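# Flip the green-yellow block end over end in place

## Task

A wooden block rests on the table on one of its long, narrow sides with its black face upward; one end is painted green and the other yellow. Lift it, rotate it end over end while it stays in the hand, and set it back on the same spot with the black face against the table and the green end now where the yellow end had been. It counts as failed if any part of the arm other than the hand contacts the block; if something other than the hand contacts it while it is noticeably tilted or displaced from its spot; if it is released while any part is more than a few millimetres above the table, unless one end has first rested on the table briefly; or if it slides more than a few millimetres within the grasp while being lowered. The block must stay correctly placed on its own, not only because the robot holds it. At the end, open the hand and withdraw it.

## Robot and tools

ROBOT. One six-joint arm with a right five-finger hand. Joint limits in rad, base to hand: shoulder pan -3.142..3.142, shoulder lift -6.283..6.283, elbow 0.000..3.142, wrists 1-3 each -6.283..6.283. Contact load limits: 136 N m for pan, lift and elbow, 25.4 N m for each wrist joint; a carried object's weight adds to them. The base may sit tilted on its mount, and the mount counts as arm for the clearance check.

FRAMES. Scene frame: origin on the table surface under the base, +z up, +y to the left when facing along +x. Positions in metres, orientation as quaternion wxyz. The hand point is fixed to the palm, 0.05 m in front of it, where index pad and thumb tip meet in a pinch. Its own axes: +z along the extended fingers (fingertips 0.06-0.07 m past it), +y out of the palm, +x across the palm toward the little finger. Across the palm the hand extends 0.08 m on the little-finger side and 0.02 m (thumb fully turned in front) up to 0.09 m on the thumb side. A wrist bracket on the little-finger side sits 0.03 m beyond the point in +y and 0.11 m across; it can collide.

execute_actions(actions). actions is a list of actions, run in order. Each action is a table of up to 15 rows; each row lasts one 1/30 s control step, and a shorter table repeats its final row until 15 steps have passed. A row is 14 numbers, each in [-1, 1]: dx, dy, dz, rx, ry, rz, little, ring, middle, index, thumb_bend, thumb_turn, force_limit, speed. The first six are an offset, not a pose: measured from the hand point's measured pose when that action began (for a call's first action, the last pose a result reported), expressed in the hand point's own axes. Every row refers to that same starting pose, not to the previous row. Scale: 1.0 equals 0.6 m or 180 degrees; rx, ry, rz form one rotation vector. Each step the commanded pose is clipped to 100 mm and 16 degrees from the measured pose, so big offsets may need further actions. The six finger numbers are absolute targets: -1 open or straight, +1 fully curled; thumb_turn -1 is beside the palm, +1 in front of it opposite the fingers. A pinch is roughly index +0.22, thumb_bend +0.75, thumb_turn +0.57. force_limit maps linearly from about 0 N (-1) to 10 N (+1) at the fingertip, 15 N for the two thumb motors; it only halts closing. speed maps from nearly still (-1) to full (+1), where a full finger stroke takes 0.6 s. An empty list just returns state and images.

move(target, speed, stop_force, blocking). target is one 14-number row as above; its offset counts from the pose in the latest result that showed one, and the hand numbers are sent at the start. The hand point travels a straight line, rotating the shorter way, for 0.5-10 s. speed: m/s, 0.002 to 0.5, default 0.25; rotation up to twice that in rad/s. It does not slow for obstacles and can overshoot the speed near full reach. stop_force (N, 9 to 40, optional, only after 0.2 s of scene time, not reliable for moves that rotate): ends the path when the wrist sensor feels that much extra resistance along the travel line, then backs up two steps and holds; use it slowly when aiming past a surface. Omit it when leaving a surface you press on. blocking=false returns after 0.5 s; poll with wait(0), and other motion commands are refused until it ends. The arm is stiff: aiming even slightly into something firm without stop_force can trigger a fault. The result adds a move: line with the ending (done, off_target, moving, held, fault, contact) and limits (paced = clipped, held = some steps blocked), plus distance to target.

wait(seconds): 0 to 10, lets time pass holding the last command. stop(): brakes a running move. zoom_image(camera, region): camera cam_high or cam_wrist, region [x0, y0, x1, y1] pixels from top-left, at most 504x504. show_instructions(): shows the reference image pages. finished_scene(scene): ends the current scene, pass its number; irreversible, so only after the block is correctly placed and released.

RESULTS. State gives hand point position, quaternion and velocities; the printed position may drift at long reach. Hand target is the pose being driven toward. Step readings list positions, HELD marking blocked steps. pose unreachable means the clearance check altered the command. hand_measured, hand_stopped_by (moving, target, force, stalled, fault) and hand_load_n list six values in row order; load is positive when pushing a finger open, and a lost grip shows as loads near 0. Wrist force and torque are in hand axes, with offsets up to about 4 N, noise, and saturation near 50 N. Joint torques are noisy and offset. Cameras: cam_high and cam_wrist, both 896x504.

GRIP. With the thumb turned fully in front, the hand can wrap objects 0.035-0.08 m wide, the object lying across the palm on the wrist side of the point; turn the thumb before reaching the block. Motors start only when their target changes by 0.01 or more, then lock on arrival or at force_limit; resending the same numbers keeps the grip. To grip gently close at speed -0.9 or lower. To loosen, send targets more open than hand_measured.

AVOID. A joint torque at its limit, or 150 N on any part, stops the arm for 10 s and skips the rest of the call. Motors warn at 70 °C and brake at 85 °C. Do not drop, slam or knock anything off the table; do not let the arm touch the block; lower the block until an end rests before letting go.

Each tool is called after ">>>" as name(argument=value, ...) on one line, values as JSON.

Reference images:

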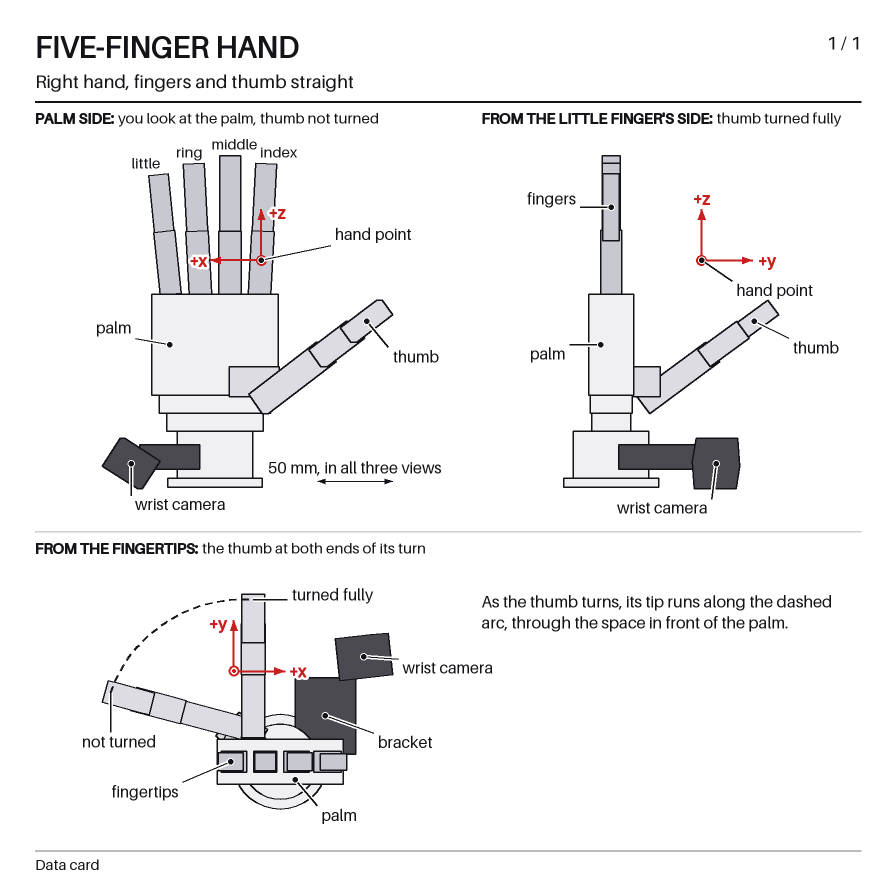

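## Session

>>> execute_actions(actions=[])

Scene clock: 0.00 s.
end_effector_position=(+0.4582, -0.2451, +0.1620) hand_measured=(-1.000, -1.000, -1.000, -1.000, -1.000, -1.000) hand_load_n=(+0.0, +0.0, +0.0, +0.0, +0.0, +0.0) hand_stopped_by=(target, target, target, target, target, target) hand_force_limit=0.00 hand_speed=-0.80 end_effector_quat_wxyz=(+0.017, +0.952, +0.186, +0.242) end_effector_velocity=(+0.000, +0.000, -0.000) end_effector_angular_velocity=(+0.000, -0.000, +0.000)
Joint positions: [-0.796 -1.604  1.884  0.739  1.209  0.413]
Joint velocities: [ 0.     0.     0.    -0.    -0.001 -0.   ]
Joint torques (N m, as the arm reports them, + toward a larger angle): no reading
Wrist force (N, on the end effector, along its own x y z axes, offset not removed): no reading
Wrist torque (N m, same axes, about the end effector's origin, offset not removed): no reading
Hand target: +0.458, -0.245, +0.162; +0.017, +0.952, +0.186, +0.242

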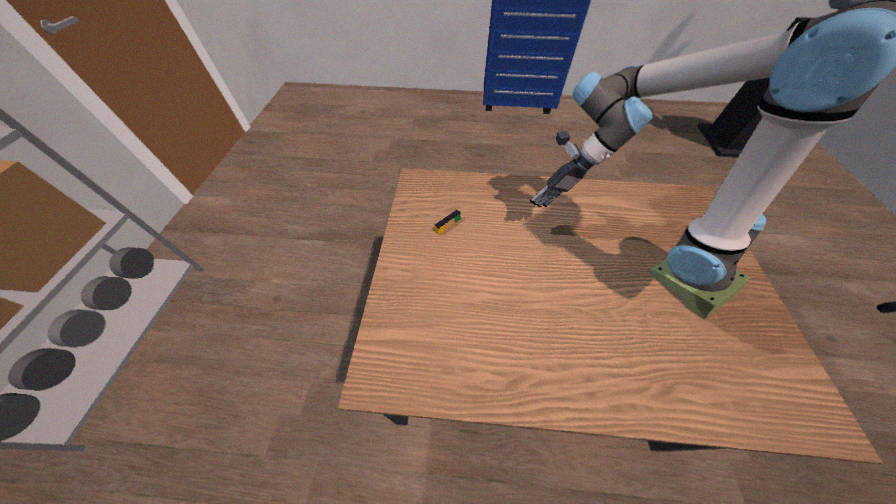

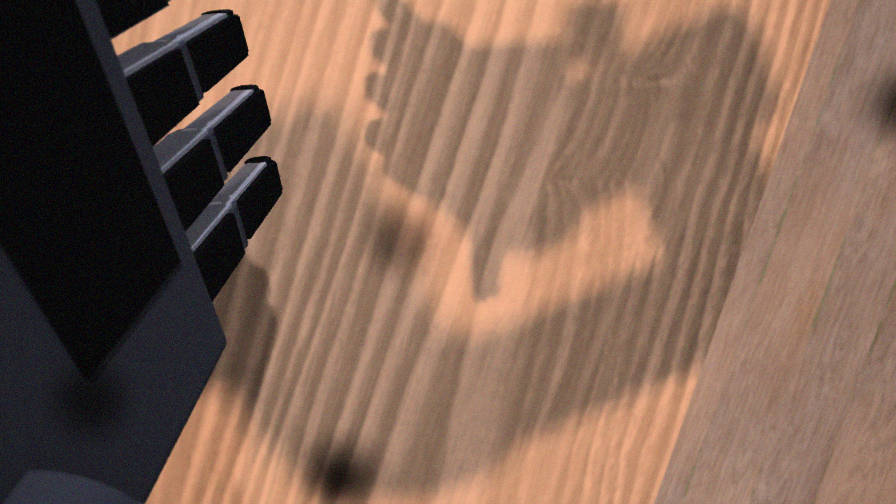

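>>> zoom_image(camera="cam_high", region=[390, 150, 630, 285])

Region (390, 150, 630, 285) of cam_high's 896x504 image, scaled by 2.100, with more detail than that image has; it fills the top 284 rows of this view, and the rest is white.

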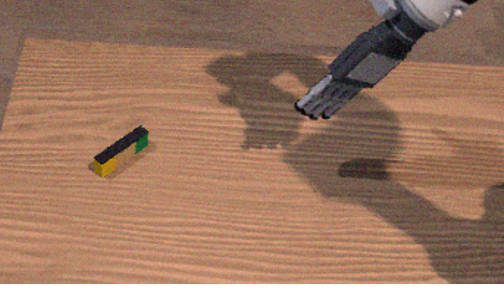

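>>> move(target=[0.24,0.097,0.043,0,0,0,-1,-1,-1,-1,-1,0.57,0,0.5])

Scene clock: 17.07 s.
end_effector_position=(+0.6074, -0.2454, +0.2119) hand_measured=(-1.000, -1.000, -1.000, -1.000, -1.000, +0.570) hand_load_n=(+0.0, +0.0, +0.0, +0.0, +0.0, +0.0) hand_stopped_by=(target, target, target, target, target, target) hand_force_limit=0.00 hand_speed=0.50 end_effector_quat_wxyz=(+0.017, +0.952, +0.186, +0.243) end_effector_velocity=(+0.001, +0.000, -0.000) end_effector_angular_velocity=(+0.002, +0.004, -0.000)
Joint positions: [-0.515 -1.315  1.363  0.902  1.365  0.656]
Joint velocities: [ 0.002  0.005 -0.007  0.006  0.002  0.002]
Joint torques (N m, as the arm reports them, + toward a larger angle): [ 15.62 -31.15 -31.69   3.76   0.81   1.7 ]
Wrist force (N, on the end effector, along its own x y z axes, offset not removed): [-0.7 0.6 -3.3]
Wrist torque (N m, same axes, about the end effector's origin, offset not removed): [0.21 0.15 0.16]
Hand target: +0.608, -0.245, +0.212; +0.017, +0.952, +0.186, +0.242
Off the commanded pose: 0.000 m, 0 deg.
move: done

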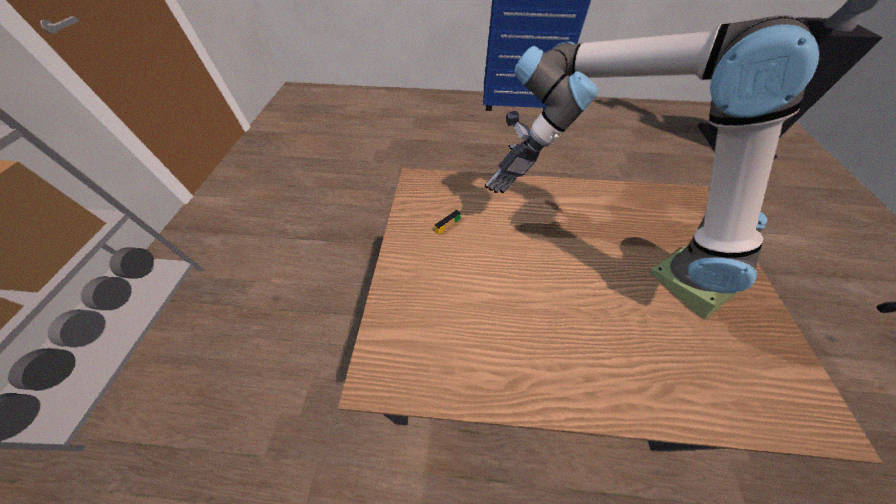

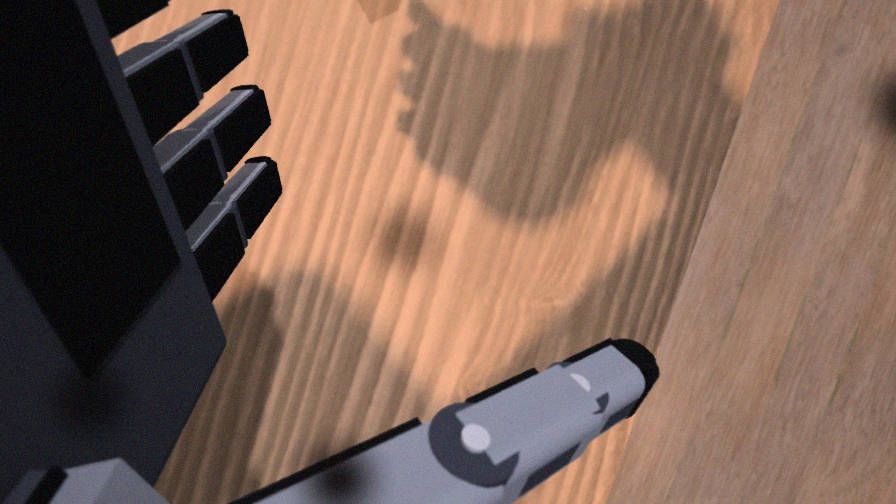

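>>> move(target=[0.12,-0.118,0.068,-0.032,0.375,0.706,-1,-1,-1,-0.4,0.5,0.57,0,0.5], speed=0.4)

Scene clock: 29.53 s.
end_effector_position=(+0.6605, -0.1510, +0.2003) hand_measured=(-1.000, -1.000, -1.000, -0.400, +0.500, +0.570) hand_load_n=(+0.0, +0.0, +0.0, +0.0, +0.0, +0.0) hand_stopped_by=(target, target, target, target, target, target) hand_force_limit=0.00 hand_speed=0.50 end_effector_quat_wxyz=(+0.246, -0.341, +0.743, -0.520) end_effector_velocity=(+0.000, -0.000, -0.000) end_effector_angular_velocity=(+0.006, -0.001, -0.010)
Joint positions: [-0.218 -1.471  1.779 -0.2    2.041  3.14 ]
Joint velocities: [ 0.003  0.003 -0.004  0.005  0.01   0.01 ]
Joint torques (N m, as the arm reports them, + toward a larger angle): [ 13.29 -22.26 -29.03   1.66   1.22   1.21]
Wrist force (N, on the end effector, along its own x y z axes, offset not removed): [0.7 1.3 -3.8]
Wrist torque (N m, same axes, about the end effector's origin, offset not removed): [0.17 0.27 0.46]
Hand target: +0.661, -0.151, +0.200; +0.245, -0.341, +0.743, -0.520
Off the commanded pose: 0.000 m, 0 deg.
move: done

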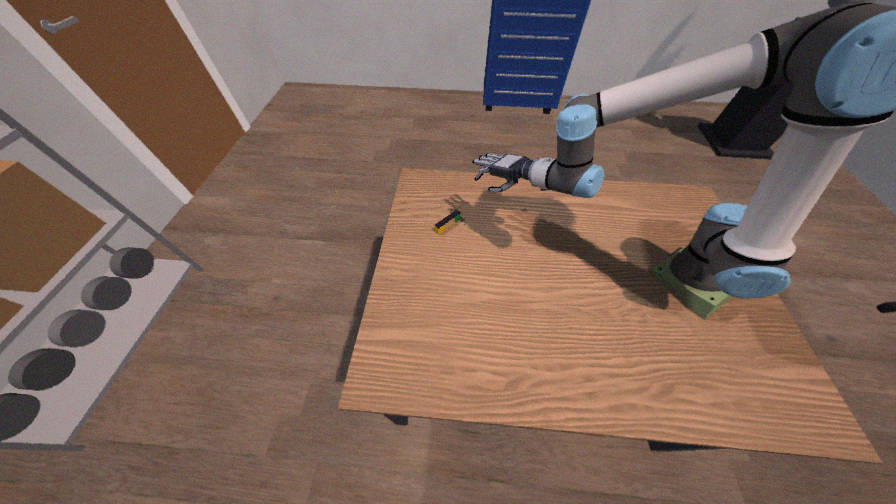

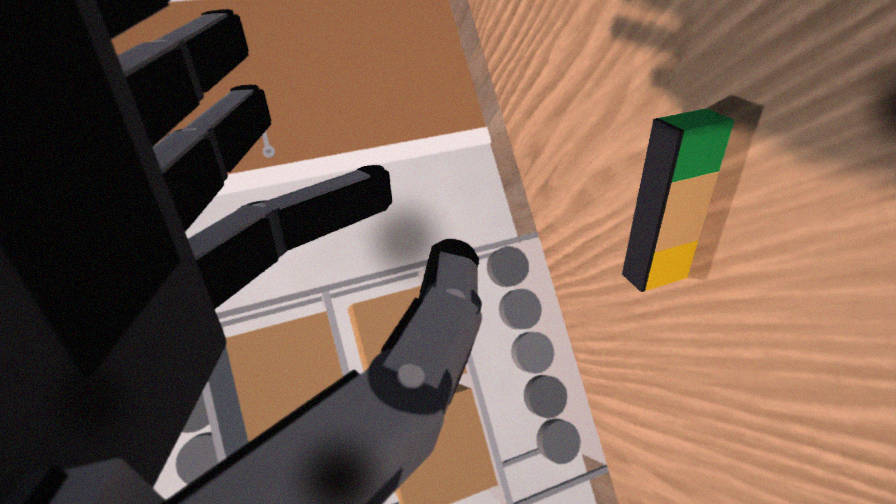

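>>> move(target=[-0.17,0.087,0.203,0,0,0,-1,-1,-1,-0.4,0.5,0.57,0,0.5])

>>> zoom_image(camera="cam_high", region=[390, 150, 570, 270])

Scene clock: 35.97 s.
end_effector_position=(+0.8008, -0.1351, +0.1110) hand_measured=(-1.000, -1.000, -1.000, -0.400, +0.500, +0.570) hand_load_n=(+0.0, +0.0, +0.0, +0.0, +0.0, +0.0) hand_stopped_by=(target, target, target, target, target, target) hand_force_limit=0.00 hand_speed=0.50 end_effector_quat_wxyz=(+0.246, -0.341, +0.743, -0.520) end_effector_velocity=(+0.001, +0.001, -0.001) end_effector_angular_velocity=(+0.000, +0.001, +0.001)
Joint positions: [-0.154 -1.064  1.419 -0.244  2.105  3.148]
Joint velocities: [ 0.001  0.004 -0.005  0.002  0.001 -0.   ]
Joint torques (N m, as the arm reports them, + toward a larger angle): [ 16.05 -40.74 -35.9    1.66   1.43   1.63]
Wrist force (N, on the end effector, along its own x y z axes, offset not removed): [1.5 2.2 -3.4]
Wrist torque (N m, same axes, about the end effector's origin, offset not removed): [0.36 -0.06 0.26]
Hand target: +0.801, -0.135, +0.111; +0.246, -0.341, +0.743, -0.520
Off the commanded pose: 0.000 m, 0 deg.
move: done

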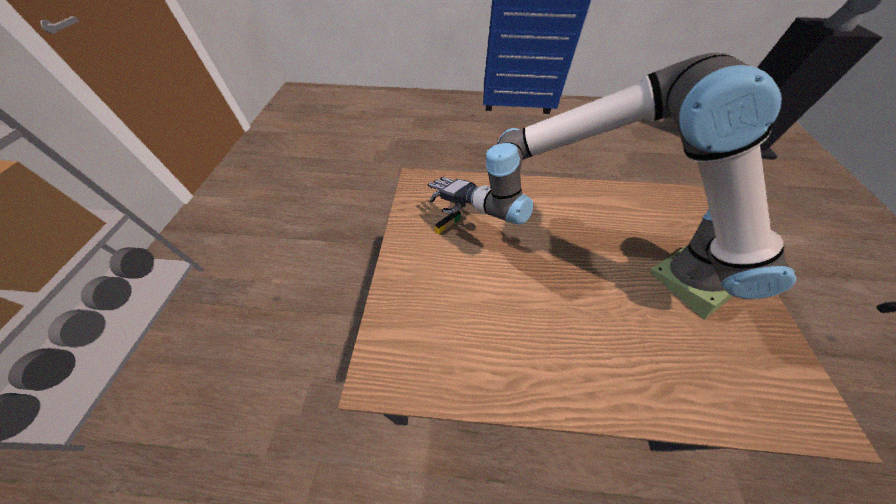

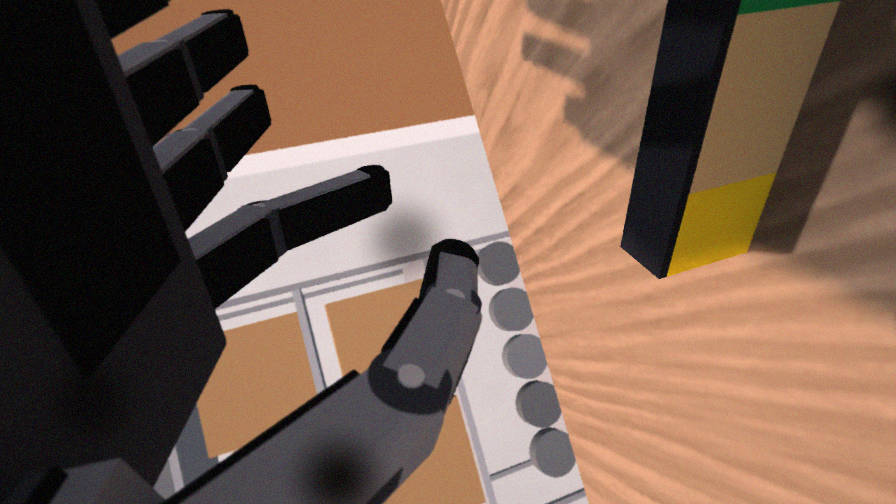

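Region (390, 150, 570, 270) of cam_high's 896x504 image, scaled by 2.800, with more detail than that image has.

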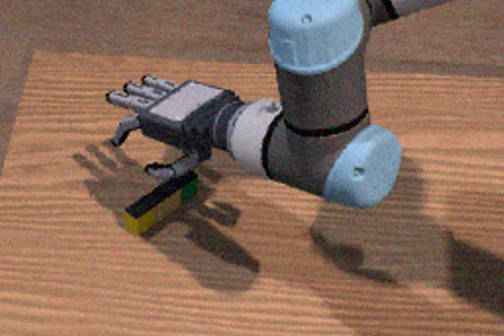

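>>> move(target=[0,0.071,0,0,0,0,-1,-1,-1,-0.4,0.5,0.57,0,0.5], speed=0.1)

>>> zoom_image(camera="cam_high", region=[400, 160, 520, 250])

Scene clock: 39.73 s.
end_effector_position=(+0.7900, -0.1255, +0.0710) hand_measured=(-1.000, -1.000, -1.000, -0.400, +0.500, +0.570) hand_load_n=(+0.0, +0.0, +0.0, +0.0, +0.0, +0.0) hand_stopped_by=(target, target, target, target, target, target) hand_force_limit=0.00 hand_speed=0.50 end_effector_quat_wxyz=(+0.246, -0.341, +0.743, -0.520) end_effector_velocity=(+0.001, +0.000, -0.000) end_effector_angular_velocity=(-0.001, -0.003, -0.000)
Joint positions: [-0.153 -1.035  1.49  -0.343  2.105  3.148]
Joint velocities: [ 0.     0.001  0.001 -0.005 -0.    -0.001]
Joint torques (N m, as the arm reports them, + toward a larger angle): [ 14.93 -37.98  -6.73  -2.38  -1.61  -1.56]
Wrist force (N, on the end effector, along its own x y z axes, offset not removed): [0.4 -2.7 -4.0]
Wrist torque (N m, same axes, about the end effector's origin, offset not removed): [-0.48 0.05 0.29]
Hand target: +0.790, -0.125, +0.071; +0.246, -0.341, +0.743, -0.520
Off the commanded pose: 0.000 m, 0 deg.
move: done

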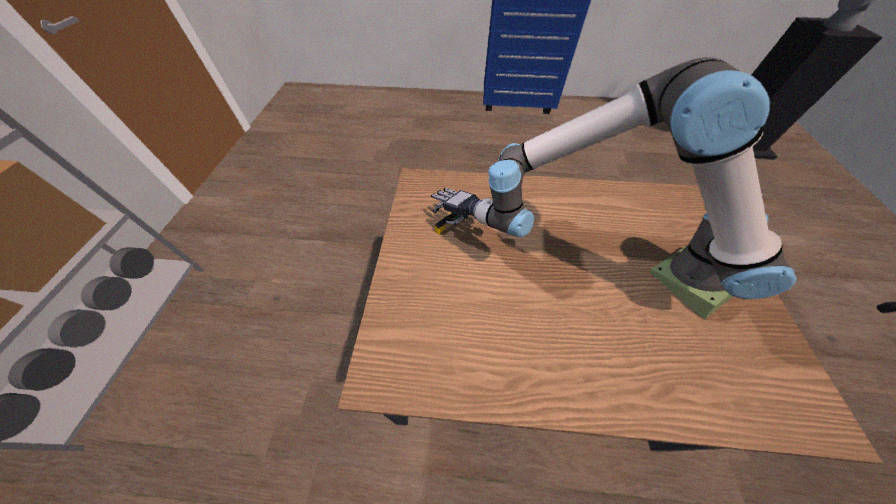

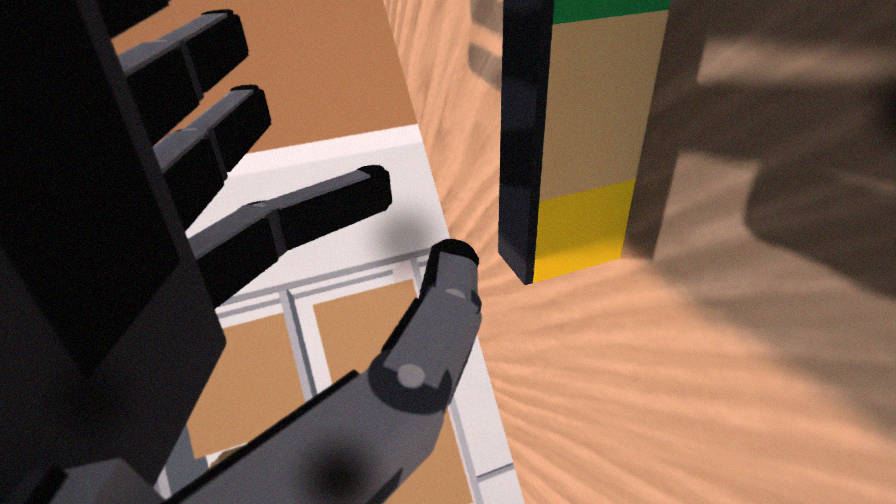

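Region (400, 160, 520, 250) of cam_high's 896x504 image, scaled by 4.200, with more detail than that image has; it fills the top 378 rows of this view, and the rest is white.

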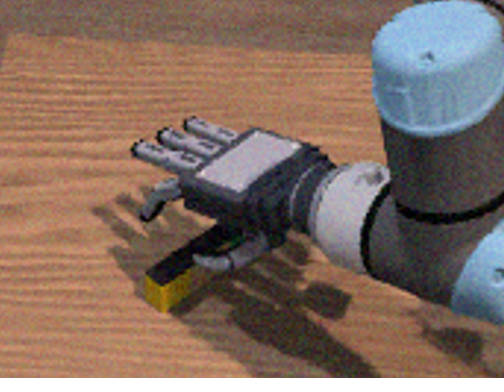

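>>> move(target=[0,0.045,0,0,0,0,-1,-1,-1,-0.4,0.5,0.57,0,0.5], speed=0.04)

>>> zoom_image(camera="cam_high", region=[400, 160, 520, 250])

Scene clock: 43.73 s.
end_effector_position=(+0.7832, -0.1195, +0.0458) hand_measured=(-1.000, -1.000, -1.000, -0.400, +0.500, +0.570) hand_load_n=(+0.0, +0.0, +0.0, +0.0, +0.0, +0.0) hand_stopped_by=(target, target, target, target, target, target) hand_force_limit=0.00 hand_speed=0.50 end_effector_quat_wxyz=(+0.246, -0.341, +0.743, -0.520) end_effector_velocity=(-0.001, +0.001, -0.002) end_effector_angular_velocity=(-0.000, +0.001, +0.001)
Joint positions: [-0.153 -1.011  1.529 -0.406  2.105  3.148]
Joint velocities: [ 0.001  0.001  0.002 -0.003  0.    -0.   ]
Joint torques (N m, as the arm reports them, + toward a larger angle): [ 14.79 -39.26  -3.77  -2.43   1.32   0.67]
Wrist force (N, on the end effector, along its own x y z axes, offset not removed): [0.9 3.4 -1.4]
Wrist torque (N m, same axes, about the end effector's origin, offset not removed): [0.43 0.20 0.30]
Hand target: +0.783, -0.119, +0.046; +0.246, -0.341, +0.743, -0.520
Off the commanded pose: 0.000 m, 0 deg.
move: done

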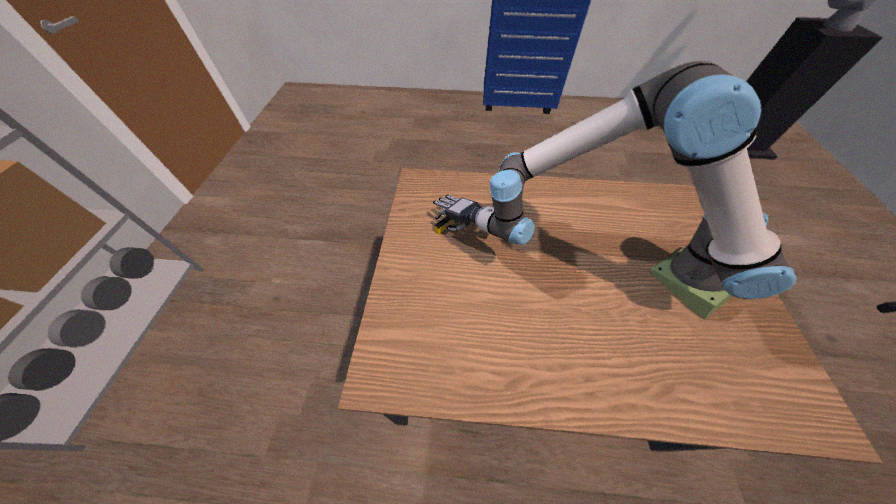

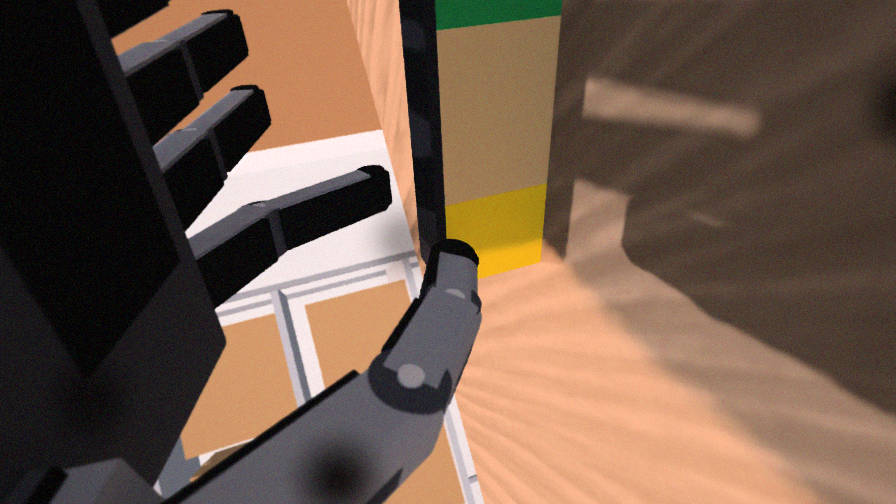

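Region (400, 160, 520, 250) of cam_high's 896x504 image, scaled by 4.200, with more detail than that image has; it fills the top 378 rows of this view, and the rest is white.

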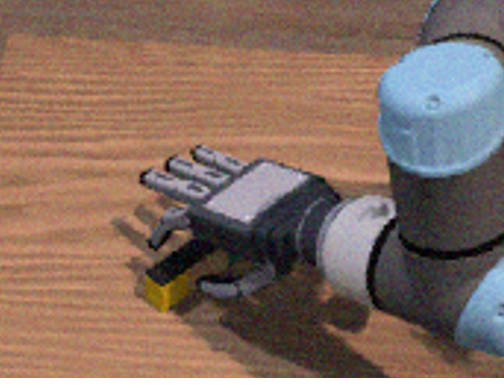

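>>> move(target=[0,0.019,0.021,0,0,0,-1,-1,-1,-0.4,0.5,0.57,0,0.5], speed=0.03)

>>> zoom_image(camera="cam_high", region=[400, 160, 520, 250])

Scene clock: 46.83 s.
end_effector_position=(+0.7894, -0.1245, +0.0309) hand_measured=(-1.000, -1.000, -1.000, -0.400, +0.500, +0.570) hand_load_n=(+0.0, +0.0, +0.0, +0.0, +0.0, +0.0) hand_stopped_by=(target, target, target, target, target, target) hand_force_limit=0.00 hand_speed=0.50 end_effector_quat_wxyz=(+0.246, -0.341, +0.743, -0.520) end_effector_velocity=(-0.000, +0.000, -0.002) end_effector_angular_velocity=(+0.000, +0.002, +0.000)
Joint positions: [-0.164 -0.98   1.514 -0.422  2.094  3.146]
Joint velocities: [-0.001  0.003 -0.    -0.001 -0.001 -0.   ]
Joint torques (N m, as the arm reports them, + toward a larger angle): [  6.93 -38.61 -31.61  -2.77  -1.77  -1.57]
Wrist force (N, on the end effector, along its own x y z axes, offset not removed): [-1.0 1.8 -0.2]
Wrist torque (N m, same axes, about the end effector's origin, offset not removed): [0.34 0.39 0.20]
Hand target: +0.789, -0.125, +0.031; +0.246, -0.341, +0.743, -0.520
Off the commanded pose: 0.000 m, 0 deg.
move: done

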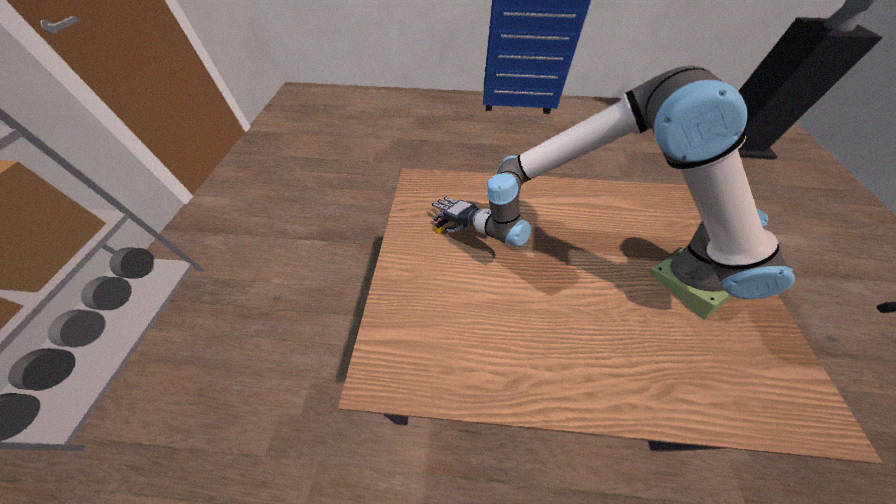

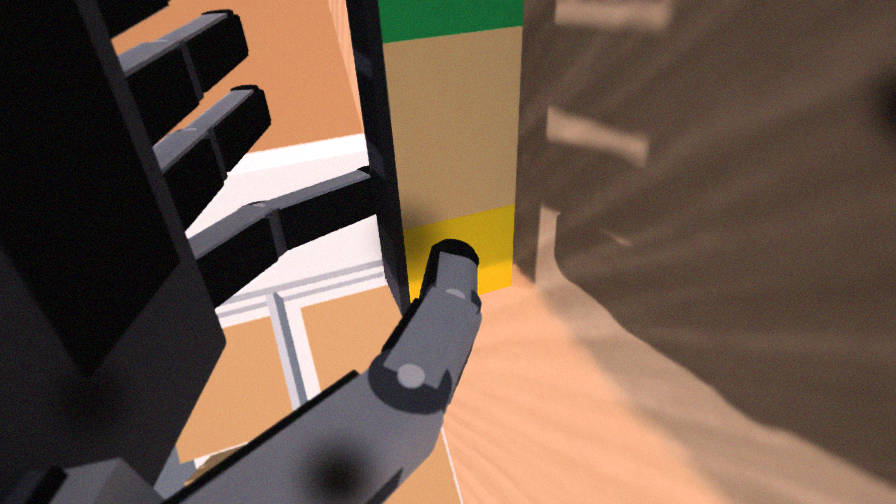

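Region (400, 160, 520, 250) of cam_high's 896x504 image, scaled by 4.200, with more detail than that image has; it fills the top 378 rows of this view, and the rest is white.

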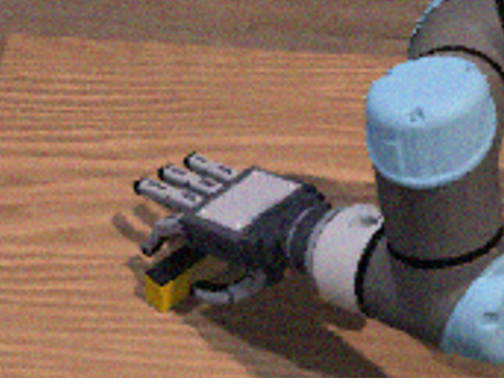

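>>> move(target=[0,0.012,0.007,0,0,0,-1,-1,-1,-0.2,0.68,0.57,-0.6,-0.5], speed=0.02)

>>> move(target=[0,0,0,0,0,0,-1,-1,-1,0.3,0.68,0.57,-0.4,-0.85])

>>> zoom_image(camera="cam_high", region=[400, 160, 520, 250])

Scene clock: 50.30 s.
end_effector_position=(+0.7906, -0.1254, +0.0229) hand_measured=(-1.000, -1.000, -1.000, -0.200, +0.680, +0.570) hand_load_n=(+0.0, +0.0, +0.0, +0.0, +0.0, +0.0) hand_stopped_by=(target, target, target, target, target, target) hand_force_limit=-0.60 hand_speed=-0.50 end_effector_quat_wxyz=(+0.246, -0.341, +0.743, -0.520) end_effector_velocity=(-0.000, -0.001, -0.003) end_effector_angular_velocity=(+0.000, +0.002, -0.001)
Joint positions: [-0.168 -0.967  1.512 -0.435  2.091  3.146]
Joint velocities: [-0.002  0.003  0.001 -0.003 -0.001 -0.   ]
Joint torques (N m, as the arm reports them, + toward a larger angle): [  3.76 -38.67 -28.67  -2.34  -1.37  -1.53]
Wrist force (N, on the end effector, along its own x y z axes, offset not removed): [-0.6 1.0 -0.6]
Wrist torque (N m, same axes, about the end effector's origin, offset not removed): [0.04 0.30 0.30]
Hand target: +0.791, -0.125, +0.023; +0.246, -0.341, +0.743, -0.520
Off the commanded pose: 0.000 m, 0 deg.
move: done

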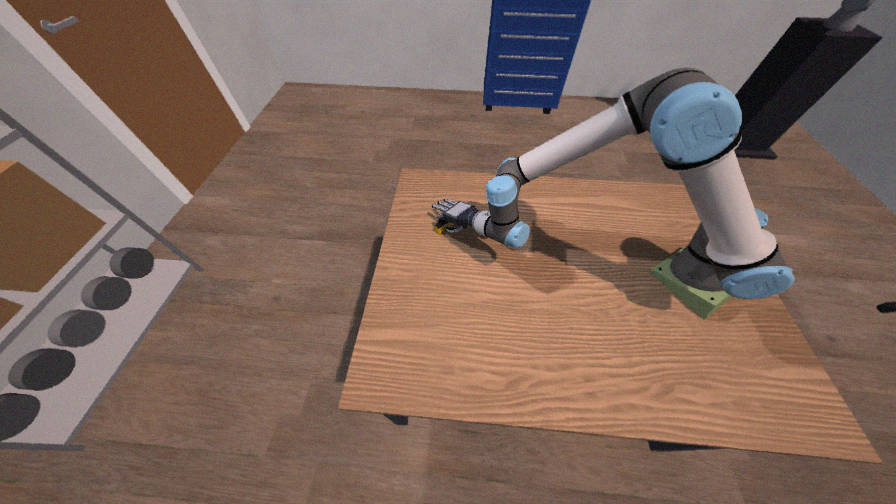

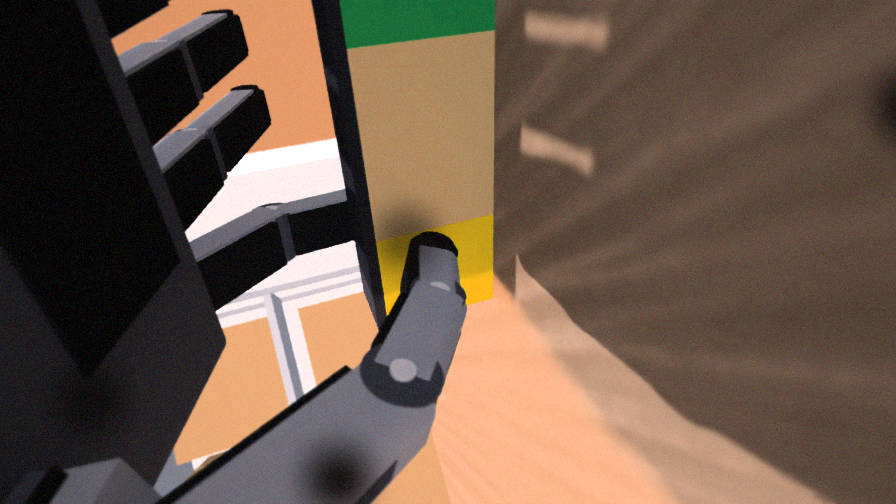

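Scene clock: 51.07 s.
end_effector_position=(+0.7906, -0.1255, +0.0229) hand_measured=(-1.000, -1.000, -1.000, -0.078, +0.680, +0.570) hand_load_n=(+0.0, +0.0, +0.0, +4.0, +1.0, -0.5) hand_stopped_by=(target, target, target, force, target, target) hand_force_limit=-0.40 hand_speed=-0.85 end_effector_quat_wxyz=(+0.246, -0.341, +0.743, -0.521) end_effector_velocity=(-0.001, +0.000, -0.001) end_effector_angular_velocity=(-0.000, +0.002, +0.000)
Joint positions: [-0.168 -0.967  1.512 -0.435  2.091  3.146]
Joint velocities: [ 0.    -0.     0.001  0.     0.    -0.001]
Joint torques (N m, as the arm reports them, + toward a larger angle): [  8.31 -59.72 -25.12   1.02  -0.64  -1.79]
Wrist force (N, on the end effector, along its own x y z axes, offset not removed): [3.9 -1.1 -2.6]
Wrist torque (N m, same axes, about the end effector's origin, offset not removed): [-0.09 -0.57 0.49]
Hand target: +0.791, -0.125, +0.023; +0.246, -0.341, +0.743, -0.520
Off the commanded pose: 0.000 m, 0 deg.
move: done

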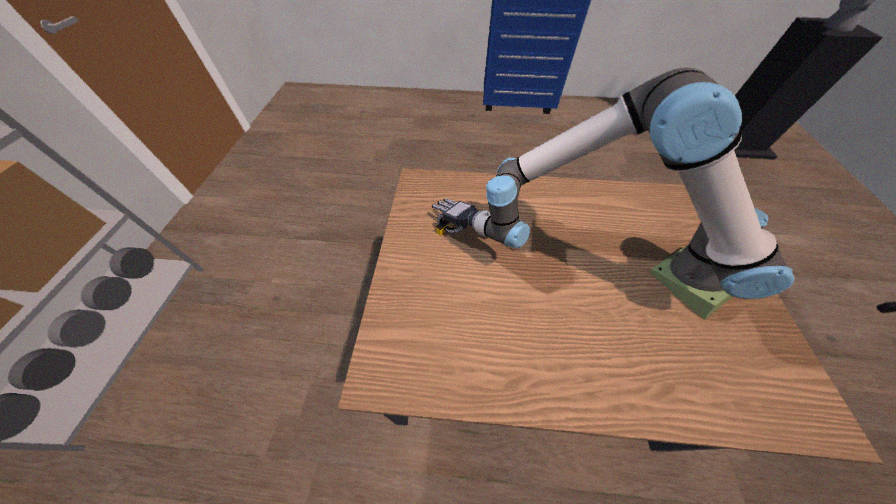

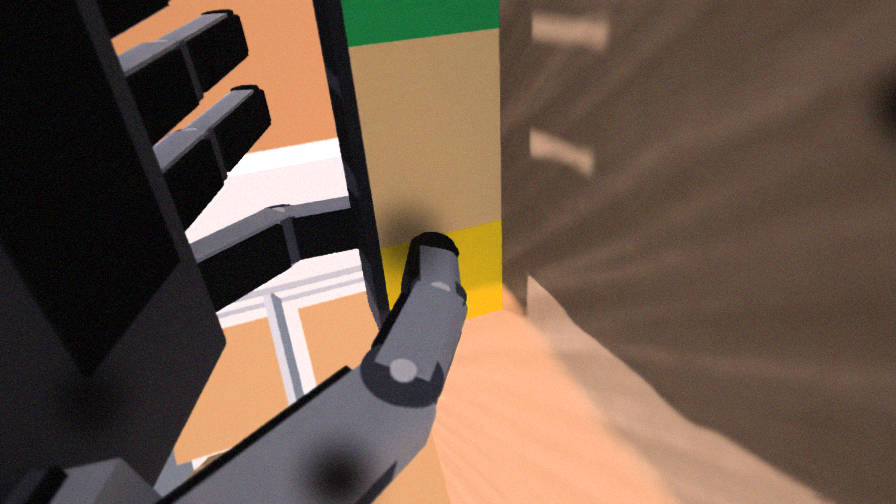

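Region (400, 160, 520, 250) of cam_high's 896x504 image, scaled by 4.200, with more detail than that image has; it fills the top 378 rows of this view, and the rest is white.

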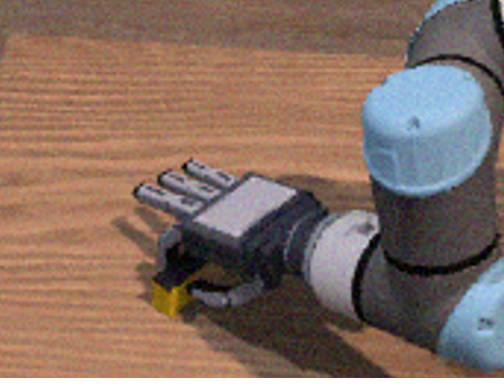

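>>> move(target=[0,0,0,0,0,0,-1,-1,-1,0.35,0.68,0.57,0.7,-0.9])

>>> move(target=[0,-0.235,-0.085,0,0,0,-1,-1,-1,0.35,0.68,0.57,0.7,-0.9], speed=0.1)

Scene clock: 55.00 s.
end_effector_position=(+0.7906, -0.1254, +0.0229) hand_measured=(-1.000, -1.000, -1.000, -0.064, +0.678, +0.570) hand_load_n=(+0.0, +0.0, +0.0, +8.5, +2.0, -0.5) hand_stopped_by=(target, target, target, force, target, target) hand_force_limit=0.70 hand_speed=-0.90 end_effector_quat_wxyz=(+0.246, -0.341, +0.743, -0.520) end_effector_velocity=(+0.000, +0.001, +0.000) end_effector_angular_velocity=(+0.000, -0.001, +0.000)
Joint positions: [-0.168 -0.967  1.512 -0.435  2.091  3.146]
Joint velocities: [ 0.001  0.    -0.    -0.     0.     0.   ]
Joint torques (N m, as the arm reports them, + toward a larger angle): [ 12.85 -54.06 -13.62  -0.8    0.19  -0.54]
Wrist force (N, on the end effector, along its own x y z axes, offset not removed): [0.6 0.7 -1.6]
Wrist torque (N m, same axes, about the end effector's origin, offset not removed): [0.14 -0.07 0.32]
Hand target: +0.791, -0.125, +0.023; +0.246, -0.341, +0.743, -0.521
Off the commanded pose: 0.000 m, 0 deg.
move: done

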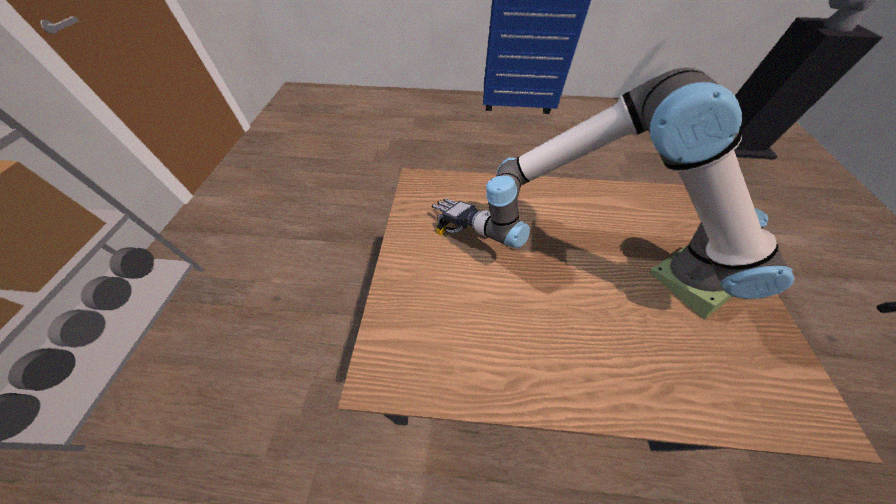

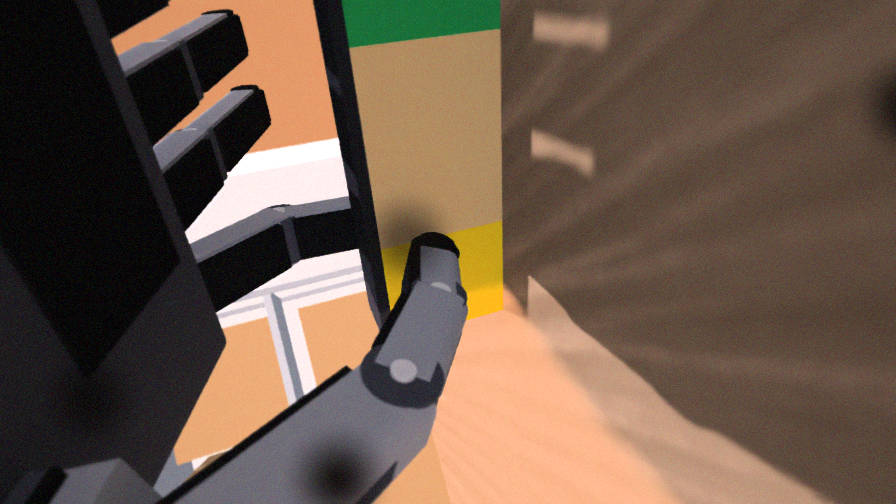

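Scene clock: 56.97 s.
end_effector_position=(+0.7895, -0.1263, +0.1727) hand_measured=(-1.000, -1.000, -1.000, -0.064, +0.678, +0.570) hand_load_n=(+0.0, +0.0, +0.0, +8.5, +2.5, +0.0) hand_stopped_by=(target, target, target, force, target, target) hand_force_limit=0.70 hand_speed=-0.90 end_effector_quat_wxyz=(+0.246, -0.341, +0.743, -0.520) end_effector_velocity=(+0.000, +0.000, +0.002) end_effector_angular_velocity=(-0.001, +0.000, +0.001)
Joint positions: [-0.122 -1.147  1.394 -0.134  2.136  3.152]
Joint velocities: [ 0.001 -0.001 -0.004  0.004  0.    -0.001]
Joint torques (N m, as the arm reports them, + toward a larger angle): [ 16.   -55.71 -30.51   1.25   1.29   1.68]
Wrist force (N, on the end effector, along its own x y z axes, offset not removed): [1.5 0.0 -2.2]
Wrist torque (N m, same axes, about the end effector's origin, offset not removed): [0.02 -0.09 0.35]
Hand target: +0.789, -0.126, +0.173; +0.246, -0.341, +0.743, -0.520
Off the commanded pose: 0.000 m, 0 deg.
move: done

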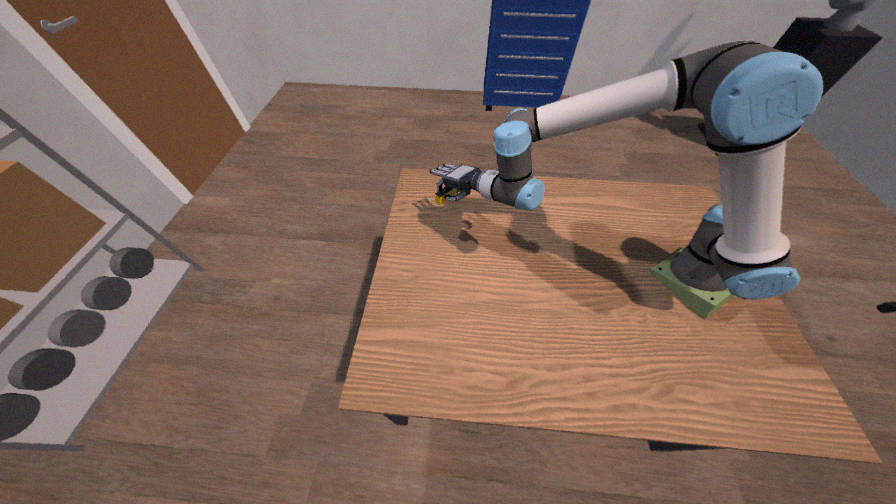

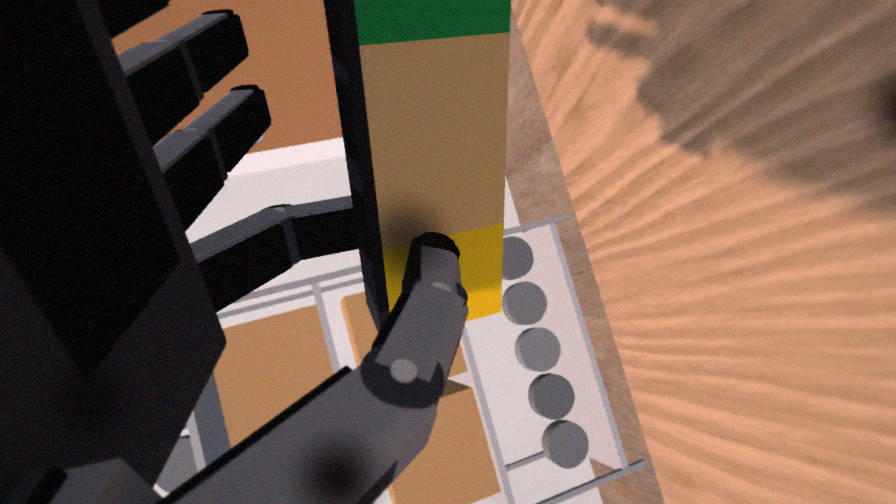

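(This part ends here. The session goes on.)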